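# Rack the bench rod in the cabinet, then place the part

## Task

Take the rod lying on the bench and set it in the cabinet's rack so it runs straight across, midway between the two rods already there, with each of its ends resting in a notch of the rails. After that, set the part on the same rack, then open the grippers so nothing is held.

## Robot and tools

ROBOT. Two arms, left_arm and right_arm, each with a two-finger gripper. A gripper's fingers point along its own +z axis and close along its own y axis. end_effector_position is the spot between the finger pads, about 1 cm short of the fingertips. Joint limits (rad), base to gripper: waist -2.618 to 3.054, shoulder 0.000 to 3.142, elbow 0.000 to 3.142, wrist pitch -1.571 to 1.571, wrist yaw -1.571 to 1.571, wrist roll -2.094 to 2.094. Elbows never quite straighten.

FRAME. All poses use one scene frame: origin on the table surface midway between the arms, +x away from the robot over the table, +z up, left_arm on the +y side. The names left and right do not refer to image sides. Reported hand positions can be somewhat wrong, more so when an arm reaches far. Motions tend to stop a centimetre or more from the commanded pose, usually below it.

THE ROW. Every moving command uses a row of 16 plain numbers covering both arms, always all 16 even if one arm is idle: left_arm x, y, z, qw, qx, qy, qz, opening, then right_arm in the same order. x, y, z are an absolute target in metres for end_effector_position; qw, qx, qy, qz an absolute target orientation (w first), both in the scene frame, not offsets. Opening runs from -1 (closed) to +1 (fully open, 0.094 m). A target more than 0.6 m from the arm's last reported position along any of its gripper axes gets the call refused. Each control step, the target is clipped to within 70 mm and 16 degrees of the measured pose; position wins over orientation if both cannot be met. To hold an arm still or keep a hand's orientation, resend the exact same pose and quaternion each time rather than copying a drifted reading.

execute_actions. Argument actions: a list with zero or one item; optional pictures (true/false). Empty list: just returns the state with images. An action item {"rows": [...], "steps": n}: 1 to 15 rows, steps 5 to 15 (default 15), each step 1/30 s; rows apply one per step, the last repeating. A wait item {"steps": n}, n up to 300, counted from the previous result, so reply time is included. The last 5 steps of an action are kept back and run while you compose the next reply. Far targets may need several actions; after an action the arm only continues up to 70 mm toward its last clipped pose, so check and resend.

move. Argument target: one 16-number row as above; speed: top path speed in m/s, 0.002 to 0.5, default 0.25, rotation capped at twice that in rad/s. Each gripper follows a straight line to its pose, both arms finishing together, lasting 0.5 to 10 s (cut off at 10 s). Openings are sent at the start. Paths ignore obstacles and the other arm; hands may lag, stray or overshoot speed, especially near full reach. Faster contact and aiming deeper past contact press harder. The result adds a move: line with the ending (done, off_target, moving, held, fault) and limits (paced = target clipped; held = some steps blocked, after which the arm may jump fast), plus each gripper's distance to its pose. If only one arm is named, the other finished fine.

wait. seconds: 0 to 10; sends nothing new.

zoom_image. camera: cam_head_left, cam_head_right, cam_left_wrist or cam_right_wrist; region: [x0, y0, x1, y1] pixels, top-left origin, at most 504 by 504. Image sizes: head cameras 504x504, wrist cameras 616x616 (fisheye).

finished_scene. scene: integer, the number of the current scene. Irreversible; reports whether the goal held.

RESULT LINES. The state line gives each arm's position and quaternion. grip_measured is the measured finger opening on the command scale; the last Joint positions value is the opening in metres. Each gripper reads up to about 1 mm off. To grasp, command an opening below grip_measured: roughly 0.03 below holds firmly, less holds lighter. Pads push about 50 to 62 N each, less for items under about 2 mm thick. HELD marks steps not sent; pose unreachable names an arm whose command the clearance check altered or blocked. Hand target (only when nothing is kept back) is where the controller is currently driving the hand. Joint torques include the drive's full output, with offsets and noise. FAULT lines mean an arm stopped. MOTOR HOT appears from 75 °C; at 90 °C the arm halts 10 s; at 100 °C it drops whatever it holds and sags, so do not hold loads longer than needed.

CAUTIONS. Keep the arms from striking or pressing each other. Do not knock or place anything off the table. Avoid dropping, slamming or shoving objects hard. Occasional outside tugs may pull on a held item or nudge loose ones, so recheck before releasing. Smooth, economical motion is preferred.

Each tool is called after "Emit:" as name([rows], argument=value, ...), one row to a line, values as JSON.

## Session

Emit:
execute_actions(actions=[])

Scene clock: 0.00 s of 5400.00 s.
left_arm: end_effector_position=(+0.3940, +0.4517, +0.1240) grip_measured=+1.000 end_effector_quat_wxyz=(+0.312, -0.287, +0.650, +0.630) | right_arm: end_effector_position=(+0.4126, -0.2673, +0.1472) grip_measured=+1.000 end_effector_quat_wxyz=(-0.023, +0.441, +0.896, +0.041)
Joint positions: left_arm=[ 0.291  2.261  1.162  1.022 -1.42   0.619  0.094] | right_arm=[ 0.028  2.001  1.905 -1.466 -0.093  1.054  0.094]
Joint velocities: left_arm=[ 0.002  0.007 -0.022 -0.051 -0.066 -0.081  0.   ] | right_arm=[-0.002 -0.002  0.007  0.022 -0.051 -0.037  0.   ]
Joint torques (N m, as the arm reports them, + toward a larger angle): no reading
Hand target (left_arm): +0.395, +0.452, +0.129; +0.318, -0.294, +0.647, +0.628
Hand target (right_arm): +0.414, -0.268, +0.154; -0.013, +0.441, +0.896, +0.044

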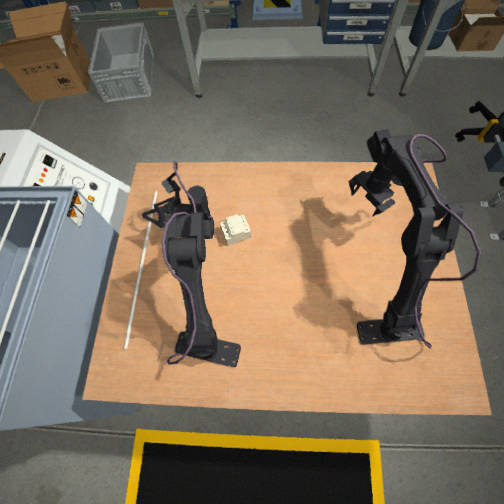

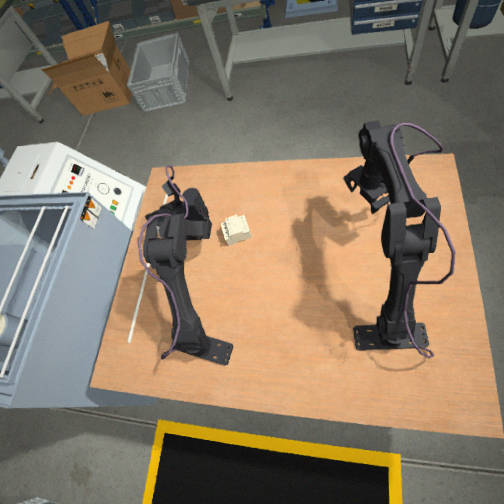

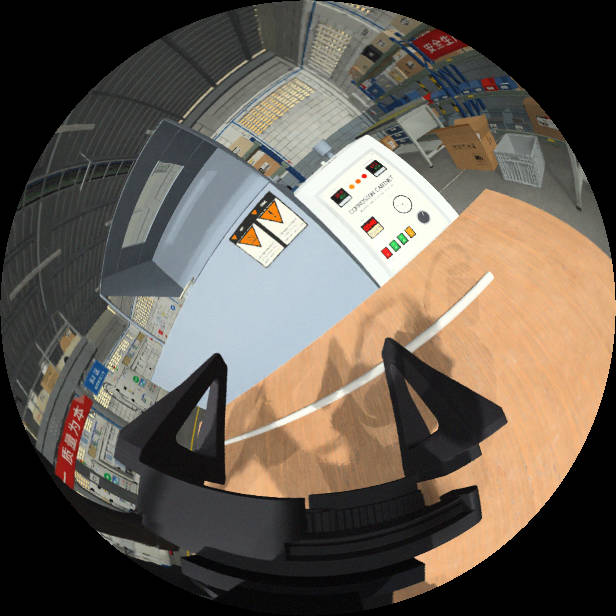

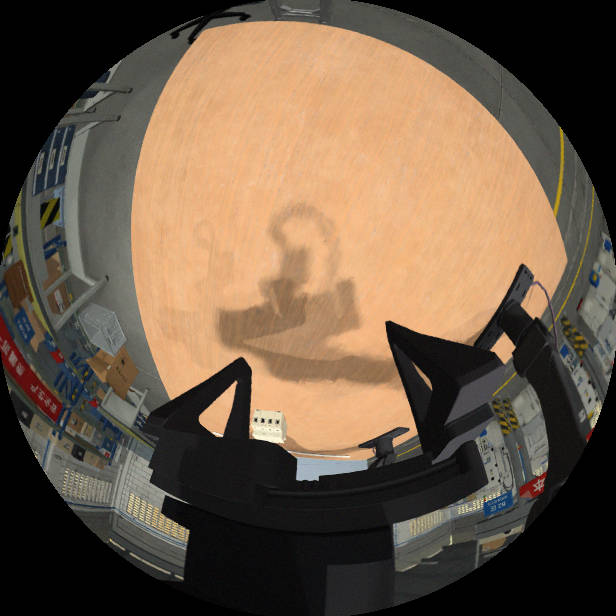

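Emit:
zoom_image(camera="cam_head_right", region=[0, 170, 160, 420])

Emit:
move(target=[0.27,0.5,0.25,0,0,1,0,1,0.4126,-0.2673,0.1472,-0.023,0.441,0.896,0.041,1])

Region (0, 170, 160, 420) of cam_head_right's 504x504 image, scaled by 2.016, with more detail than that image has; it fills the left 323 columns of this view, and the rest is white.

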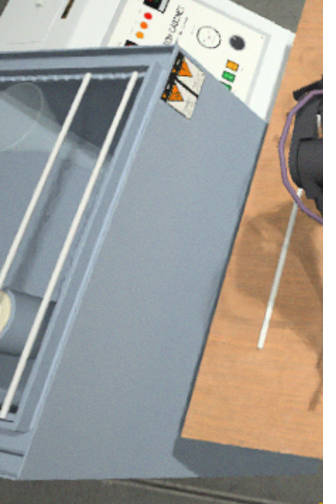

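Scene clock: 4.20 s of 5400.00 s.
left_arm: end_effector_position=(+0.2718, +0.4989, +0.2388) grip_measured=+1.000 end_effector_quat_wxyz=(+0.096, +0.001, +0.992, +0.086) | right_arm: end_effector_position=(+0.4126, -0.2673, +0.1472) grip_measured=+1.000 end_effector_quat_wxyz=(-0.023, +0.441, +0.896, +0.041)
Joint positions: left_arm=[ 0.907  1.97   2.213 -1.556 -0.001  0.725  0.094] | right_arm=[ 0.028  2.001  1.905 -1.466 -0.093  1.054  0.094]
Joint velocities: left_arm=[-0.002  0.012  0.002  0.022 -0.022  0.037  0.   ] | right_arm=[-0.007 -0.007  0.007  0.051 -0.007 -0.007  0.   ]
Joint torques (N m, as the arm reports them, + toward a larger angle): left_arm=[  0.66 -11.57   7.9    0.38   0.12   0.08] | right_arm=[ -0.26 -11.19   6.12   0.15  -0.13   0.02]
Hand target (left_arm): +0.267, +0.496, +0.249; +0.105, +0.004, +0.991, +0.086
Hand target (right_arm): +0.413, -0.267, +0.147; -0.023, +0.441, +0.896, +0.041
Off the commanded pose (left_arm): 0.011 m, 15 deg.
Off the commanded pose (right_arm): 0.000 m, 0 deg.
joint sent to its limit (left arm) — the command would take joint 4 (wrist pitch) past its lower limit, so that joint was sent only as far as its limit.
Kept back: nothing.
move: off_target (left_arm)

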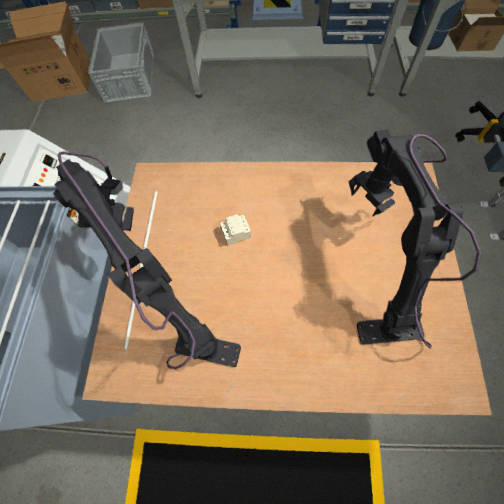

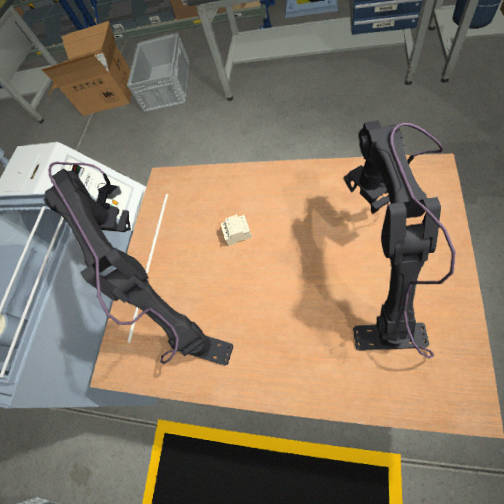

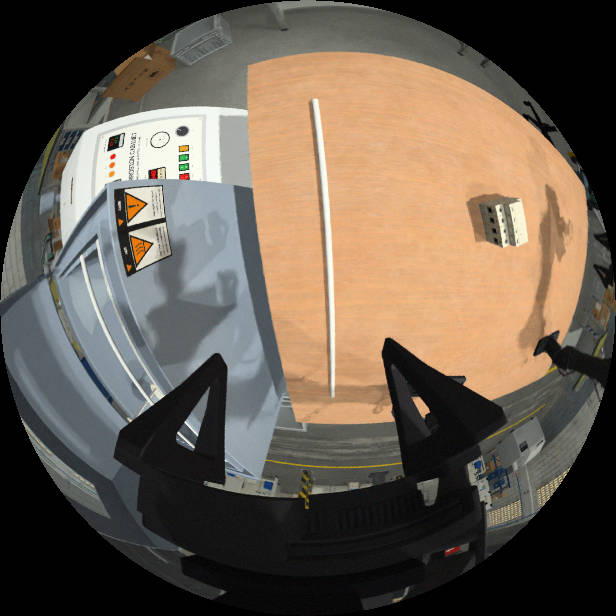

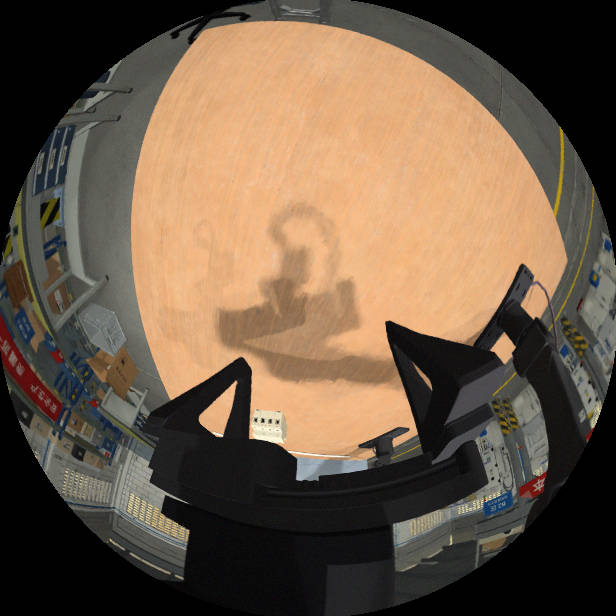

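Emit:
move(target=[0.25,0.5,0.1,0,0,1,0,1,0.4126,-0.2673,0.1472,-0.023,0.441,0.896,0.041,1])

Scene clock: 5.70 s of 5400.00 s.
left_arm: end_effector_position=(+0.2497, +0.4947, +0.0963) grip_measured=+1.000 end_effector_quat_wxyz=(-0.011, -0.001, +1.000, -0.010) | right_arm: end_effector_position=(+0.4126, -0.2673, +0.1472) grip_measured=+1.000 end_effector_quat_wxyz=(-0.023, +0.441, +0.896, +0.041)
Joint positions: left_arm=[ 0.937  2.065  1.8   -1.335  0.     0.75   0.094] | right_arm=[ 0.028  2.001  1.905 -1.466 -0.093  1.054  0.094]
Joint velocities: left_arm=[-0.007 -0.007 -0.017 -0.037 -0.051  0.037  0.   ] | right_arm=[-0.007 -0.032  0.002 -0.007 -0.037  0.007  0.   ]
Joint torques (N m, as the arm reports them, + toward a larger angle): left_arm=[  0.82 -11.52   7.15   0.18   0.05   0.09] | right_arm=[ -0.31 -11.13   5.77   0.09  -0.08   0.02]
Hand target (left_arm): +0.251, +0.501, +0.100; +0.001, -0.001, +1.000, -0.001
Hand target (right_arm): +0.413, -0.267, +0.147; -0.023, +0.441, +0.896, +0.041
Off the commanded pose (left_arm): 0.006 m, 2 deg.
Off the commanded pose (right_arm): 0.000 m, 0 deg.
Kept back: nothing.
move: done

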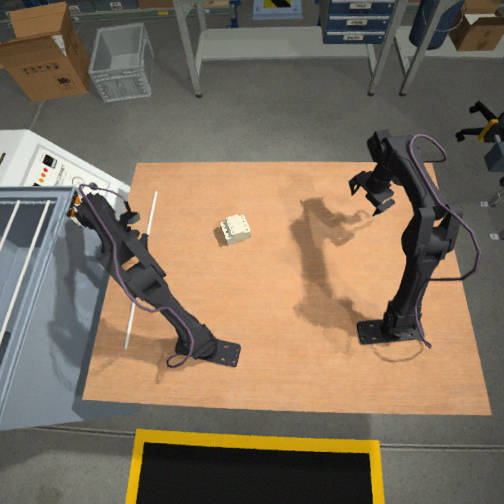

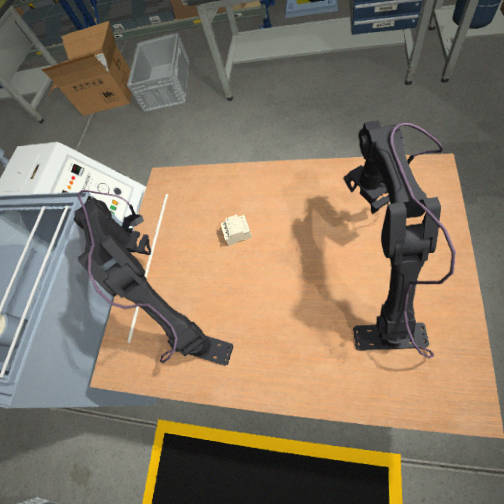

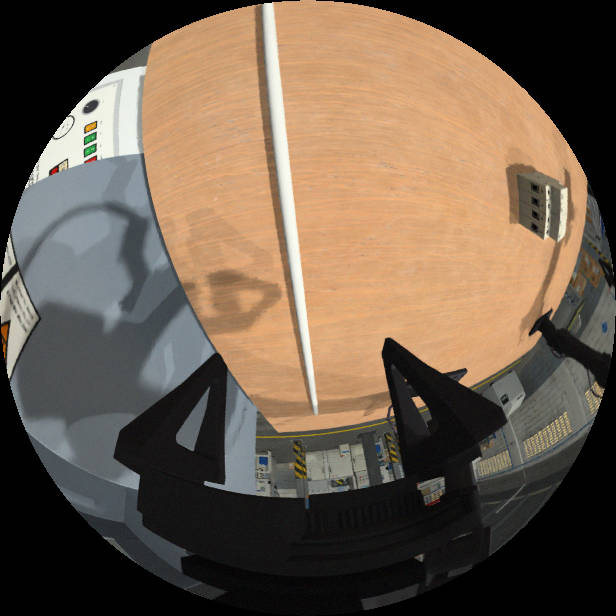

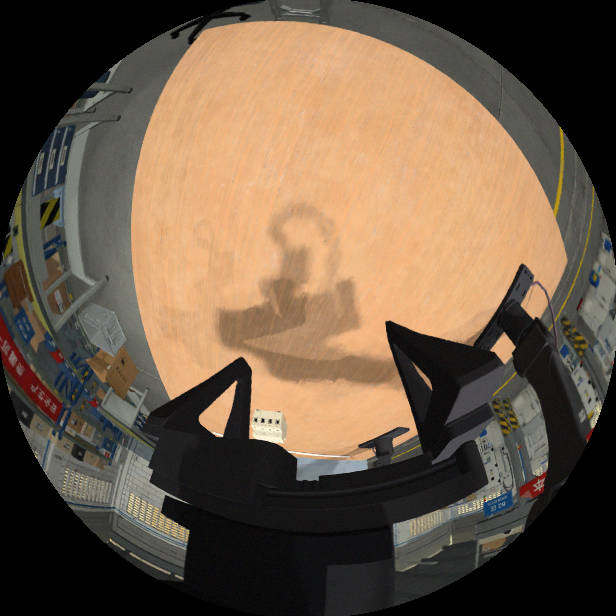

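Emit:
move(target=[0.27,0.5,0.03,0,0,1,0,0,0.4126,-0.2673,0.1472,-0.023,0.441,0.896,0.041,1], speed=0.1)

Scene clock: 7.40 s of 5400.00 s.
left_arm: end_effector_position=(+0.2656, +0.5021, +0.0328) grip_measured=+0.002 end_effector_quat_wxyz=(-0.004, -0.000, +1.000, -0.004) | right_arm: end_effector_position=(+0.4126, -0.2673, +0.1472) grip_measured=+1.000 end_effector_quat_wxyz=(-0.023, +0.441, +0.896, +0.041)
Joint positions: left_arm=[ 0.923  2.149  1.674 -1.107  0.     0.738  0.047] | right_arm=[ 0.028  2.001  1.905 -1.466 -0.093  1.054  0.094]
Joint velocities: left_arm=[ 0.002 -0.012 -0.007  0.007 -0.022  0.037 -0.002] | right_arm=[-0.007  0.007 -0.002  0.007 -0.037  0.022  0.   ]
Joint torques (N m, as the arm reports them, + toward a larger angle): left_arm=[ -0.67 -11.11   6.35   0.22   0.01  -0.09] | right_arm=[ -0.29 -11.17   5.94   0.12  -0.12  -0.04]
Hand target (left_arm): +0.270, +0.501, +0.030; -0.000, +0.000, +1.000, -0.000
Hand target (right_arm): +0.413, -0.267, +0.147; -0.023, +0.441, +0.896, +0.041
Off the commanded pose (left_arm): 0.006 m, 1 deg.
Off the commanded pose (right_arm): 0.000 m, 0 deg.
Kept back: nothing.
move: done

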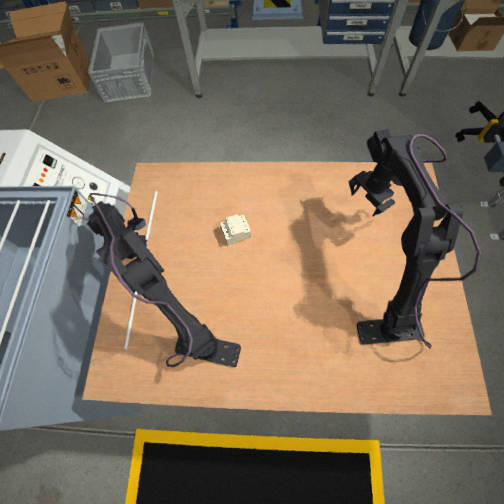

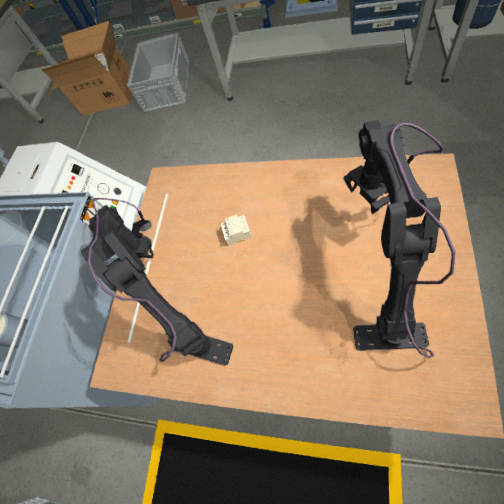

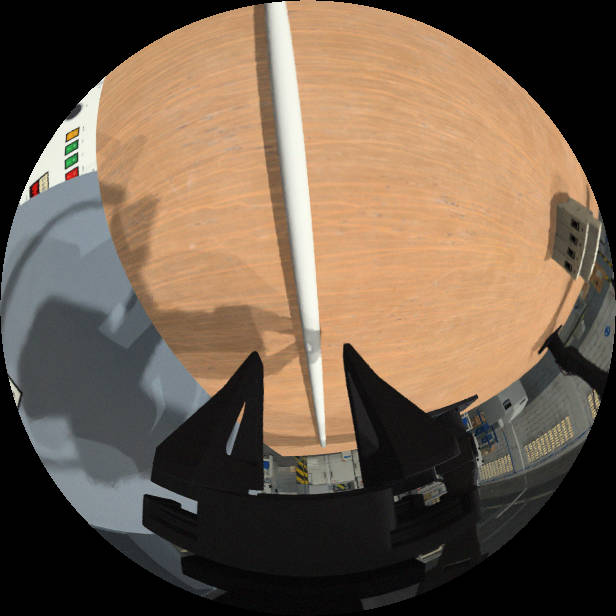

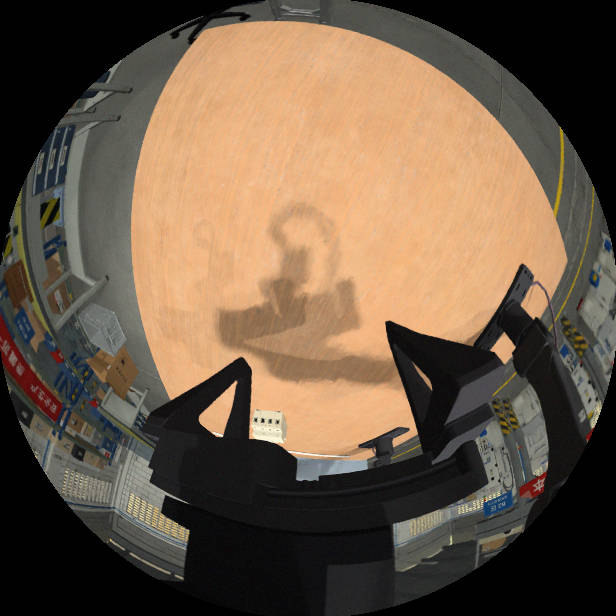

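Rod about 7 mm to −y.

Emit:
move(target=[0.26,0.494,0.009,0,0,1,0,0,0.4126,-0.2673,0.1472,-0.023,0.441,0.896,0.041,1], speed=0.03)

Scene clock: 8.73 s of 5400.00 s.
left_arm: end_effector_position=(+0.2583, +0.4956, +0.0159) grip_measured=+0.002 end_effector_quat_wxyz=(-0.004, -0.000, +1.000, -0.003) | right_arm: end_effector_position=(+0.4126, -0.2673, +0.1472) grip_measured=+1.000 end_effector_quat_wxyz=(-0.023, +0.441, +0.896, +0.041)
Joint positions: left_arm=[ 0.923  2.129  1.573 -1.025 -0.     0.738  0.047] | right_arm=[ 0.028  2.001  1.905 -1.466 -0.093  1.054  0.094]
Joint velocities: left_arm=[ 0.012 -0.002 -0.007 -0.037  0.081 -0.007  0.   ] | right_arm=[-0.022 -0.012 -0.002 -0.007  0.007 -0.051  0.   ]
Joint torques (N m, as the arm reports them, + toward a larger angle): left_arm=[ -0.38 -10.91   4.4    0.38   0.02  -0.04] | right_arm=[ -0.15 -11.27   6.14   0.1   -0.13  -0.01]
Hand target (left_arm): +0.260, +0.494, +0.009; -0.000, +0.000, +1.000, -0.000
Hand target (right_arm): +0.413, -0.267, +0.147; -0.023, +0.441, +0.896, +0.041
Off the commanded pose (left_arm): 0.007 m, 1 deg.
Off the commanded pose (right_arm): 0.000 m, 0 deg.
Kept back: nothing.
move: done

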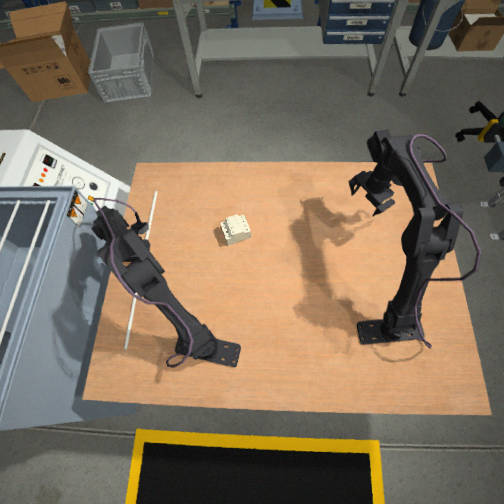

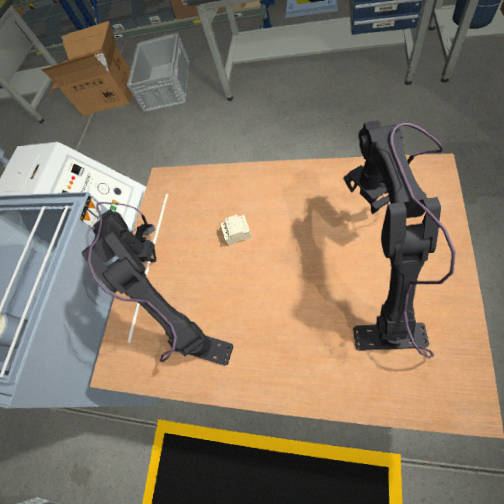

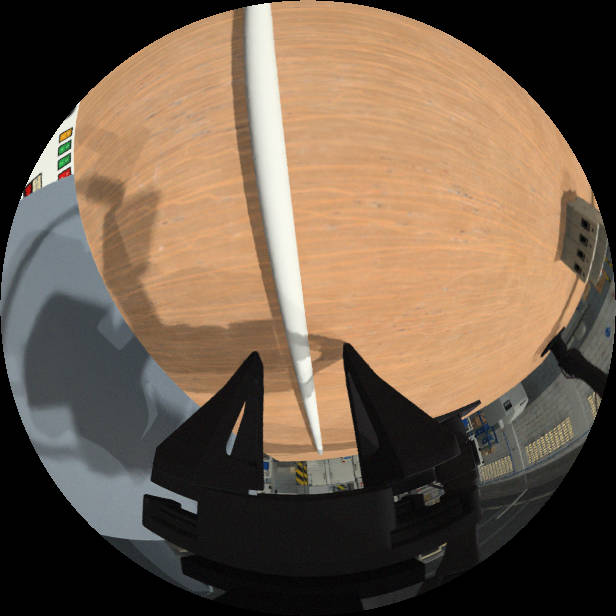

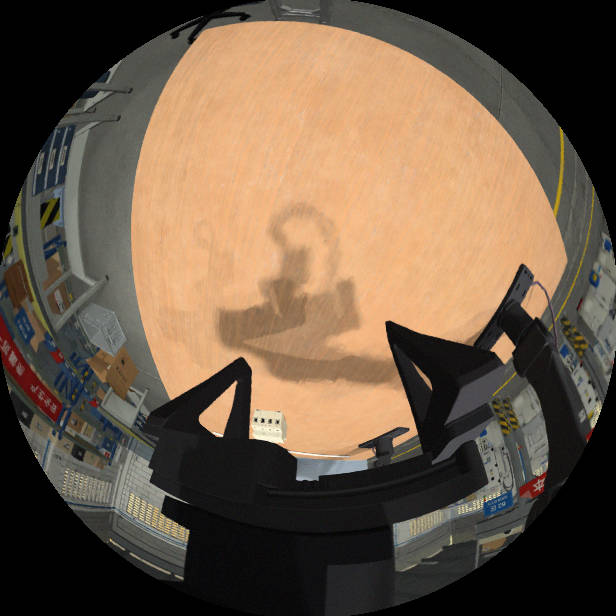

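Emit:
move(target=[0.26,0.494,0.013,0,0,1,0,-0.82,0.4126,-0.2673,0.1472,-0.023,0.441,0.896,0.041,1], speed=0.03)

Scene clock: 9.67 s of 5400.00 s.
left_arm: end_effector_position=(+0.2584, +0.4979, +0.0160) grip_measured=-0.806 end_effector_quat_wxyz=(-0.004, -0.000, +1.000, +0.002) | right_arm: end_effector_position=(+0.4126, -0.2673, +0.1472) grip_measured=+1.000 end_effector_quat_wxyz=(-0.023, +0.441, +0.896, +0.041)
Joint positions: left_arm=[ 0.923  2.128  1.573 -1.018 -0.009  0.738  0.009] | right_arm=[ 0.028  2.001  1.905 -1.466 -0.093  1.054  0.094]
Joint velocities: left_arm=[ 0.012 -0.012 -0.012 -0.007 -0.022 -0.007  0.001] | right_arm=[-0.002 -0.002  0.002  0.007 -0.007  0.022  0.   ]
Joint torques (N m, as the arm reports them, + toward a larger angle): left_arm=[ -0.36 -11.39   5.09   0.23   0.11  -0.05] | right_arm=[ -0.22 -11.34   6.02   0.12  -0.12   0.02]
Hand target (left_arm): +0.260, +0.494, +0.013; -0.000, +0.000, +1.000, -0.000
Hand target (right_arm): +0.413, -0.267, +0.147; -0.023, +0.441, +0.896, +0.041
Off the commanded pose (left_arm): 0.005 m, 1 deg.
Off the commanded pose (right_arm): 0.000 m, 0 deg.
Kept back: nothing.
move: done

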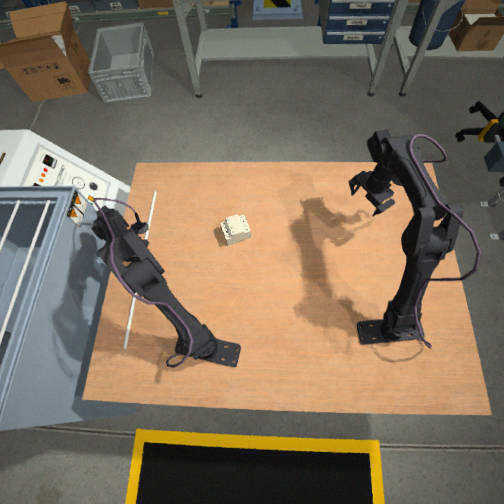

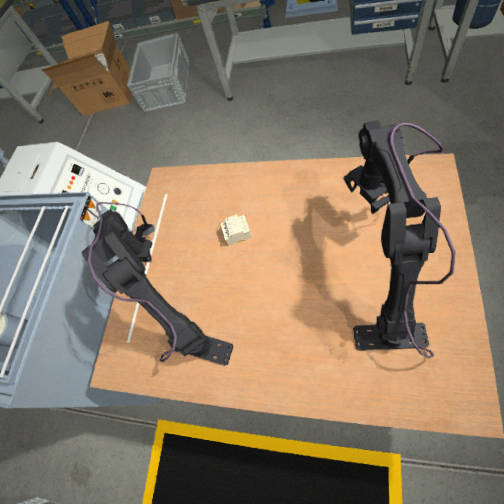

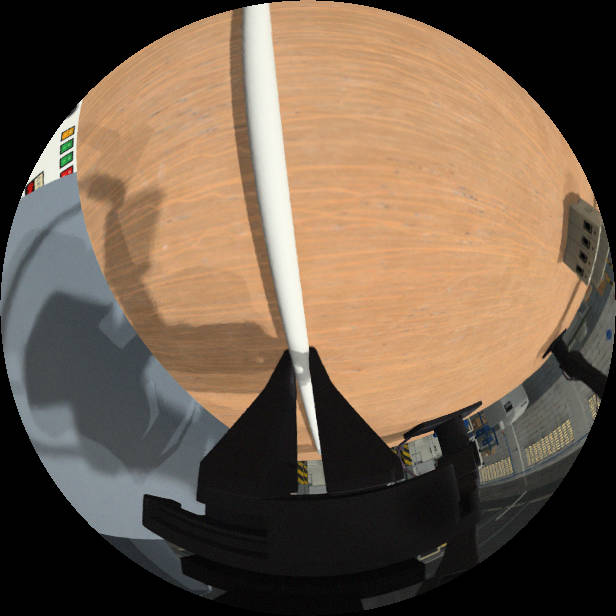

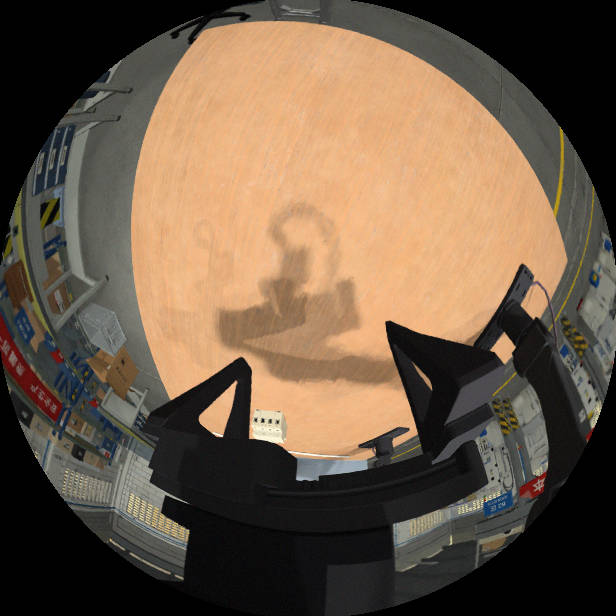

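Emit:
move(target=[0.2,0.51,0.12,0,0,0.985,0.174,-0.85,0.4126,-0.2673,0.1472,-0.023,0.441,0.896,0.041,1], speed=0.12)

Emit:
move(target=[0.12,0.54,0.33,0,0,0.924,0.383,-0.85,0.4126,-0.2673,0.1472,-0.023,0.441,0.896,0.041,1], speed=0.12)

Scene clock: 11.70 s of 5400.00 s.
left_arm: end_effector_position=(+0.2021, +0.5028, +0.1127) grip_measured=-0.819 end_effector_quat_wxyz=(-0.009, +0.004, +0.987, +0.159) | right_arm: end_effector_position=(+0.4126, -0.2673, +0.1472) grip_measured=+1.000 end_effector_quat_wxyz=(-0.023, +0.441, +0.896, +0.041)
Joint positions: left_arm=[ 0.923  1.722  1.367 -1.009 -0.245  0.773  0.009] | right_arm=[ 0.028  2.001  1.905 -1.466 -0.093  1.054  0.094]
Joint velocities: left_arm=[-0.002 -0.017  0.002  0.007  0.051 -0.095 -0.001] | right_arm=[ 0.002  0.012 -0.002 -0.081 -0.037  0.007  0.   ]
Joint torques (N m, as the arm reports them, + toward a larger angle): left_arm=[  0.88 -10.03   6.71   0.59  -0.21   0.08] | right_arm=[ -0.26 -11.57   6.     0.12  -0.09  -0.04]
Hand target (left_arm): +0.199, +0.508, +0.119; -0.003, +0.001, +0.985, +0.174
Hand target (right_arm): +0.413, -0.267, +0.147; -0.023, +0.441, +0.896, +0.041
Off the commanded pose (left_arm): 0.010 m, 2 deg.
Off the commanded pose (right_arm): 0.000 m, 0 deg.
Kept back: nothing.
move: done

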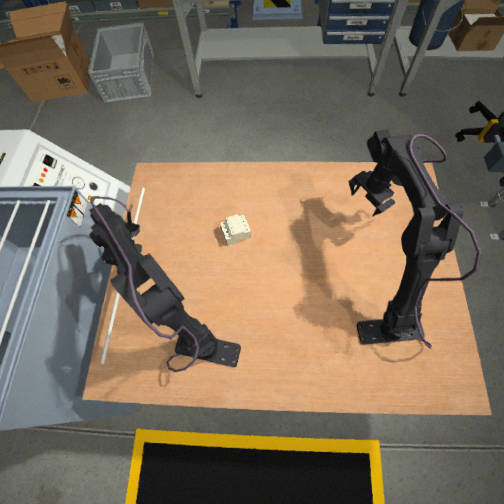

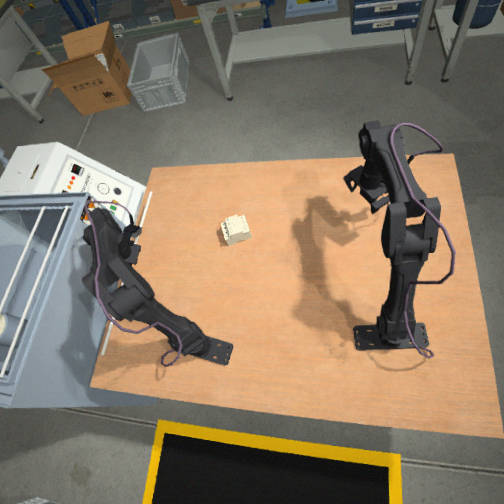

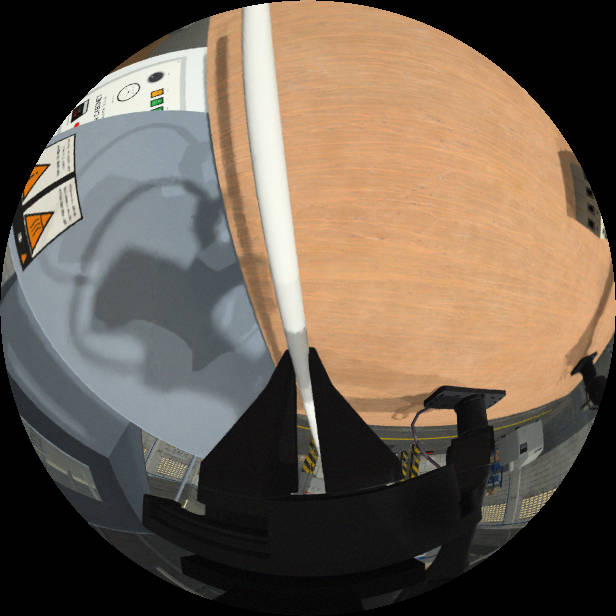

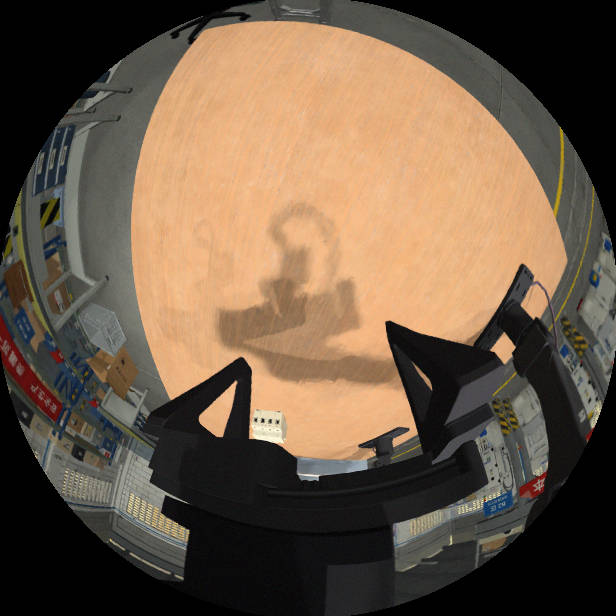

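Scene clock: 14.17 s of 5400.00 s.
left_arm: end_effector_position=(+0.1268, +0.5374, +0.3139) grip_measured=-0.819 end_effector_quat_wxyz=(-0.005, +0.010, +0.930, +0.367) | right_arm: end_effector_position=(+0.4126, -0.2673, +0.1472) grip_measured=+1.000 end_effector_quat_wxyz=(-0.023, +0.441, +0.896, +0.041)
Joint positions: left_arm=[ 1.041  1.442  1.702 -1.216 -0.466  1.029  0.009] | right_arm=[ 0.028  2.001  1.905 -1.466 -0.093  1.054  0.094]
Joint velocities: left_arm=[ 0.017  0.002 -0.002 -0.051  0.007  0.022  0.   ] | right_arm=[-0.012 -0.007 -0.012 -0.007 -0.139 -0.022  0.   ]
Joint torques (N m, as the arm reports them, + toward a larger angle): left_arm=[ 0.89 -7.03  9.67  0.92 -0.3   0.07] | right_arm=[ -0.18 -11.17   5.96   0.11  -0.09  -0.04]
Hand target (left_arm): +0.118, +0.537, +0.329; -0.003, +0.001, +0.923, +0.384
Hand target (right_arm): +0.413, -0.267, +0.147; -0.023, +0.441, +0.896, +0.041
Off the commanded pose (left_arm): 0.018 m, 2 deg.
Off the commanded pose (right_arm): 0.000 m, 0 deg.
Kept back: nothing.
move: off_target (left_arm)

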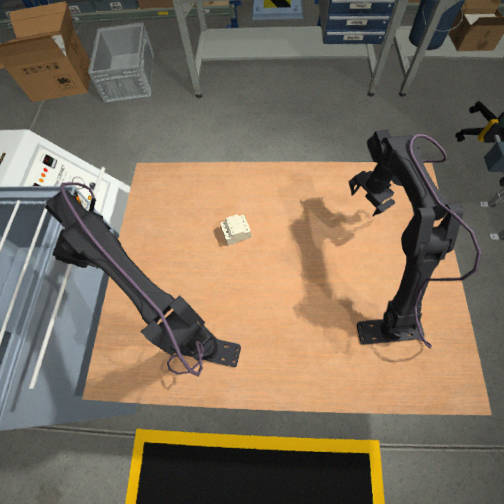

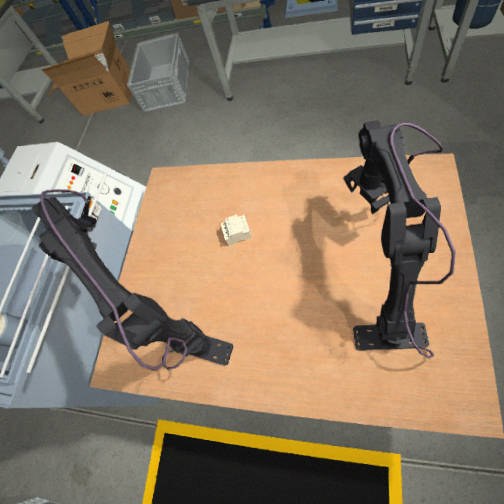

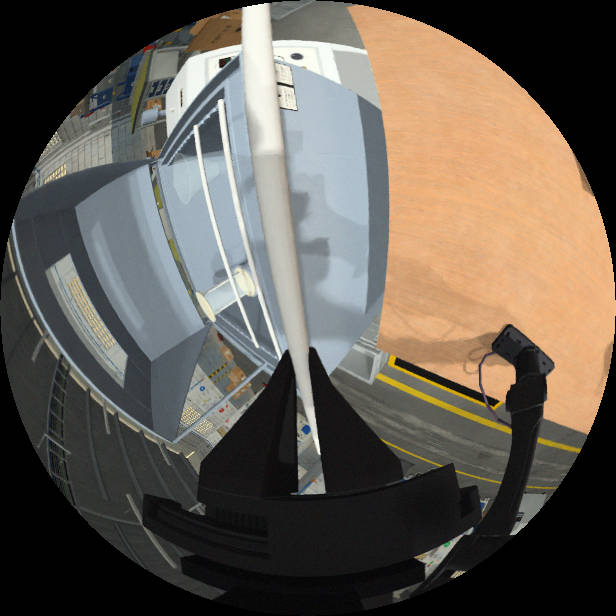

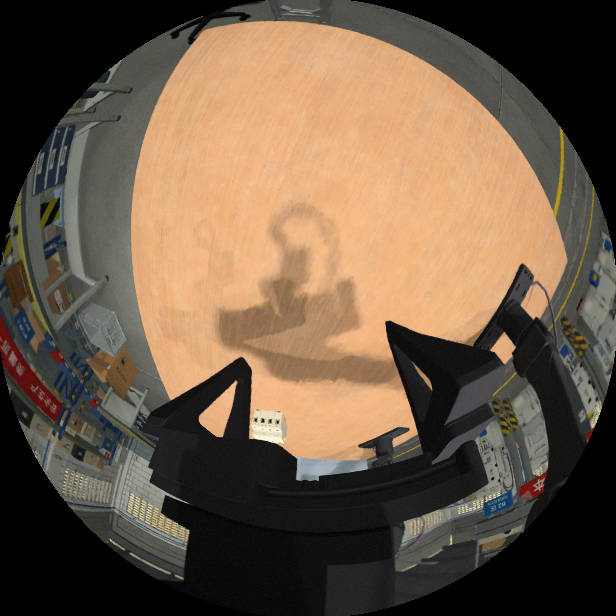

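Emit:
move(target=[0.11,0.67,0.31,0,0,0.966,0.259,-0.85,0.4126,-0.2673,0.1472,-0.023,0.441,0.896,0.041,1], speed=0.1)

Scene clock: 16.30 s of 5400.00 s.
left_arm: end_effector_position=(+0.1113, +0.6702, +0.3033) grip_measured=-0.819 end_effector_quat_wxyz=(+0.003, +0.002, +0.962, +0.274) | right_arm: end_effector_position=(+0.4126, -0.2673, +0.1472) grip_measured=+1.000 end_effector_quat_wxyz=(-0.023, +0.441, +0.896, +0.041)
Joint positions: left_arm=[ 1.36   2.123  2.636 -1.562 -0.198  1.232  0.009] | right_arm=[ 0.028  2.001  1.905 -1.466 -0.093  1.054  0.094]
Joint velocities: left_arm=[-0.012 -0.012 -0.002 -0.051  0.022  0.037  0.   ] | right_arm=[-0.017 -0.012  0.002  0.007  0.022 -0.051  0.   ]
Joint torques (N m, as the arm reports them, + toward a larger angle): left_arm=[  0.64 -10.68   8.7    0.79  -0.03   0.07] | right_arm=[ -0.03 -11.2    5.93   0.17  -0.12  -0.02]
Hand target (left_arm): +0.108, +0.669, +0.311; +0.007, +0.002, +0.960, +0.280
Hand target (right_arm): +0.413, -0.267, +0.147; -0.023, +0.441, +0.896, +0.041
Off the commanded pose (left_arm): 0.007 m, 2 deg.
Off the commanded pose (right_arm): 0.000 m, 0 deg.
joint sent to its limit (left arm) — the command would take joint 4 (wrist pitch) past its lower limit, so that joint was sent only as far as its limit.
Kept back: nothing.
move: done

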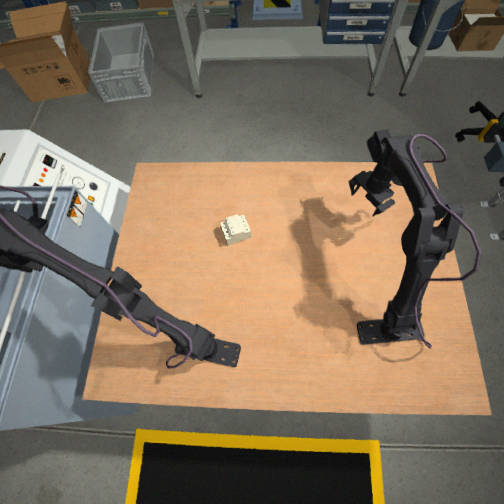

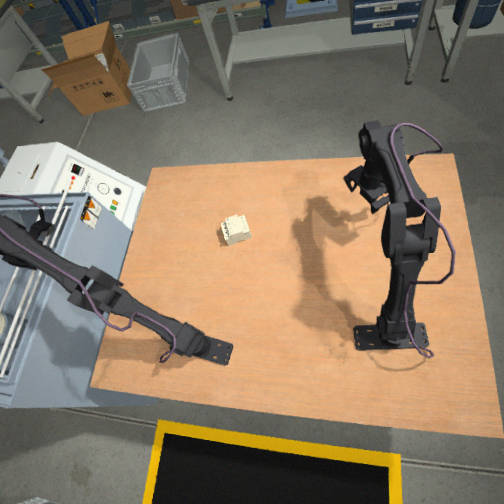

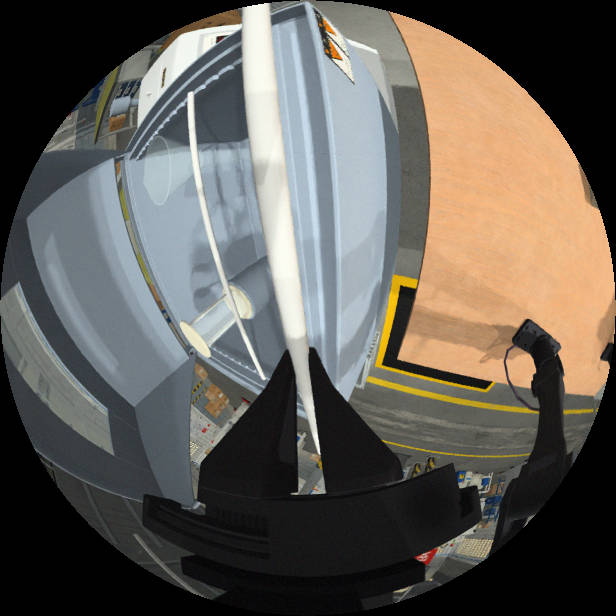

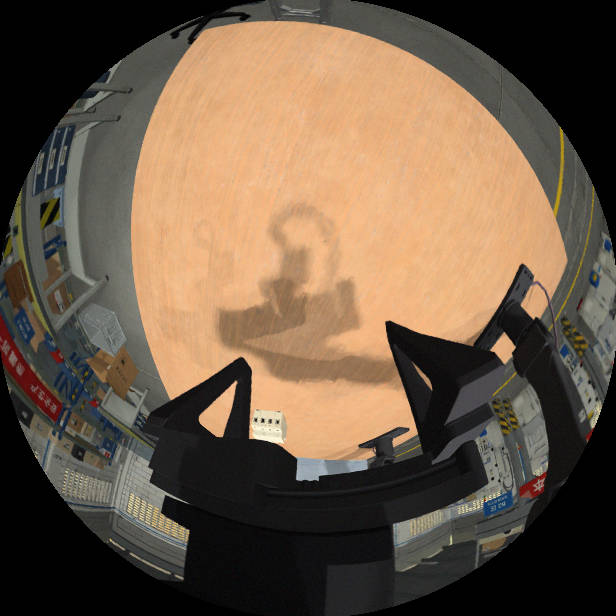

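Emit:
move(target=[0.11,0.78,0.27,0,0,0.906,0.423,-0.85,0.4126,-0.2673,0.1472,-0.023,0.441,0.896,0.041,1], speed=0.08)

Emit:
zoom_image(camera="cam_head_right", region=[0, 170, 120, 290])

Scene clock: 19.33 s of 5400.00 s.
left_arm: end_effector_position=(+0.1151, +0.7747, +0.2617) grip_measured=-0.819 end_effector_quat_wxyz=(-0.001, +0.008, +0.914, +0.406) | right_arm: end_effector_position=(+0.4126, -0.2673, +0.1472) grip_measured=+1.000 end_effector_quat_wxyz=(-0.023, +0.441, +0.896, +0.041)
Joint positions: left_arm=[ 1.409  2.093  2.185 -0.857 -0.251  1.348  0.009] | right_arm=[ 0.028  2.001  1.905 -1.466 -0.093  1.054  0.094]
Joint velocities: left_arm=[ 0.002  0.002 -0.002  0.066 -0.022 -0.037 -0.002] | right_arm=[-0.002 -0.007  0.017 -0.022 -0.037 -0.037  0.   ]
Joint torques (N m, as the arm reports them, + toward a larger angle): left_arm=[  0.9  -12.59   7.84   1.46  -0.14   0.06] | right_arm=[ -0.45 -10.97   6.02   0.14  -0.1    0.01]
Hand target (left_arm): +0.109, +0.780, +0.271; -0.003, +0.001, +0.906, +0.423
Hand target (right_arm): +0.413, -0.267, +0.147; -0.023, +0.441, +0.896, +0.041
Off the commanded pose (left_arm): 0.011 m, 2 deg.
Off the commanded pose (right_arm): 0.000 m, 0 deg.
Kept back: nothing.
move: off_target (left_arm)

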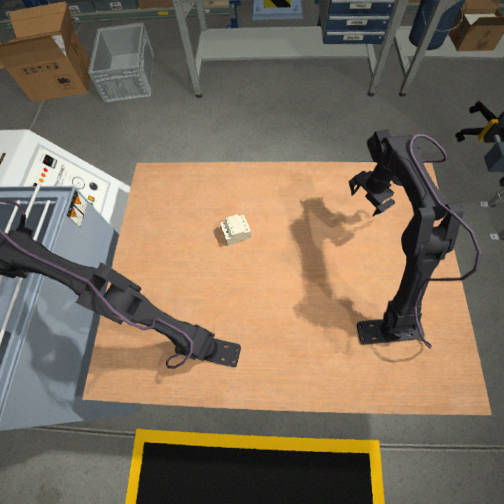

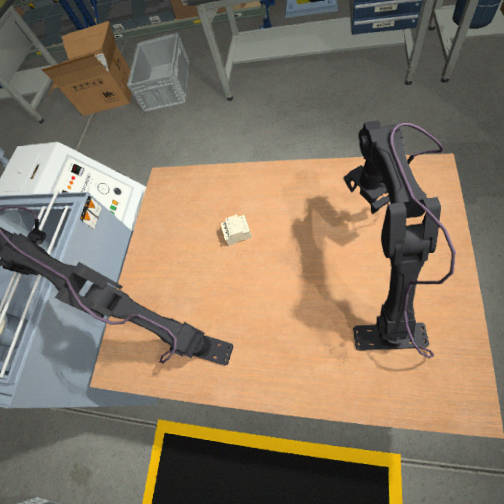

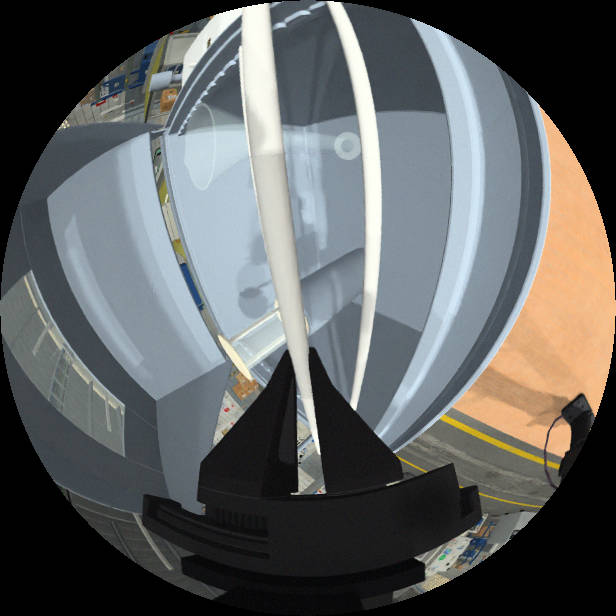

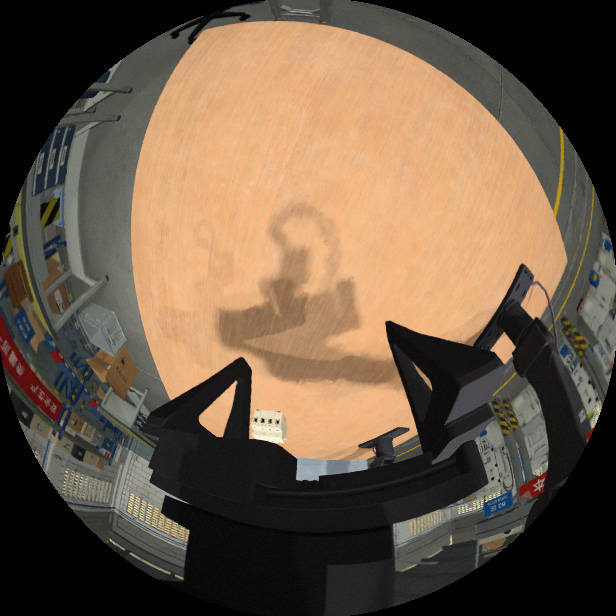

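Region (0, 170, 120, 290) of cam_head_right's 504x504 image, scaled by 4.200, with more detail than that image has.

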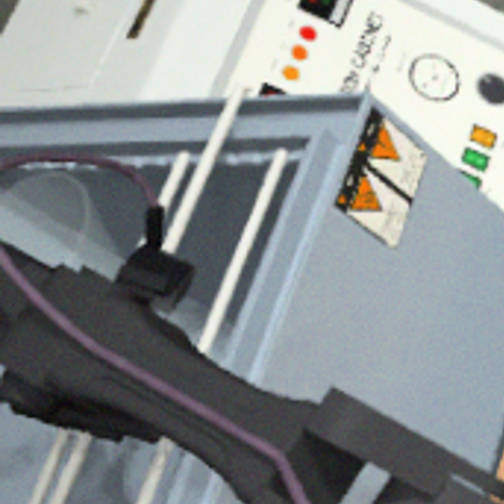

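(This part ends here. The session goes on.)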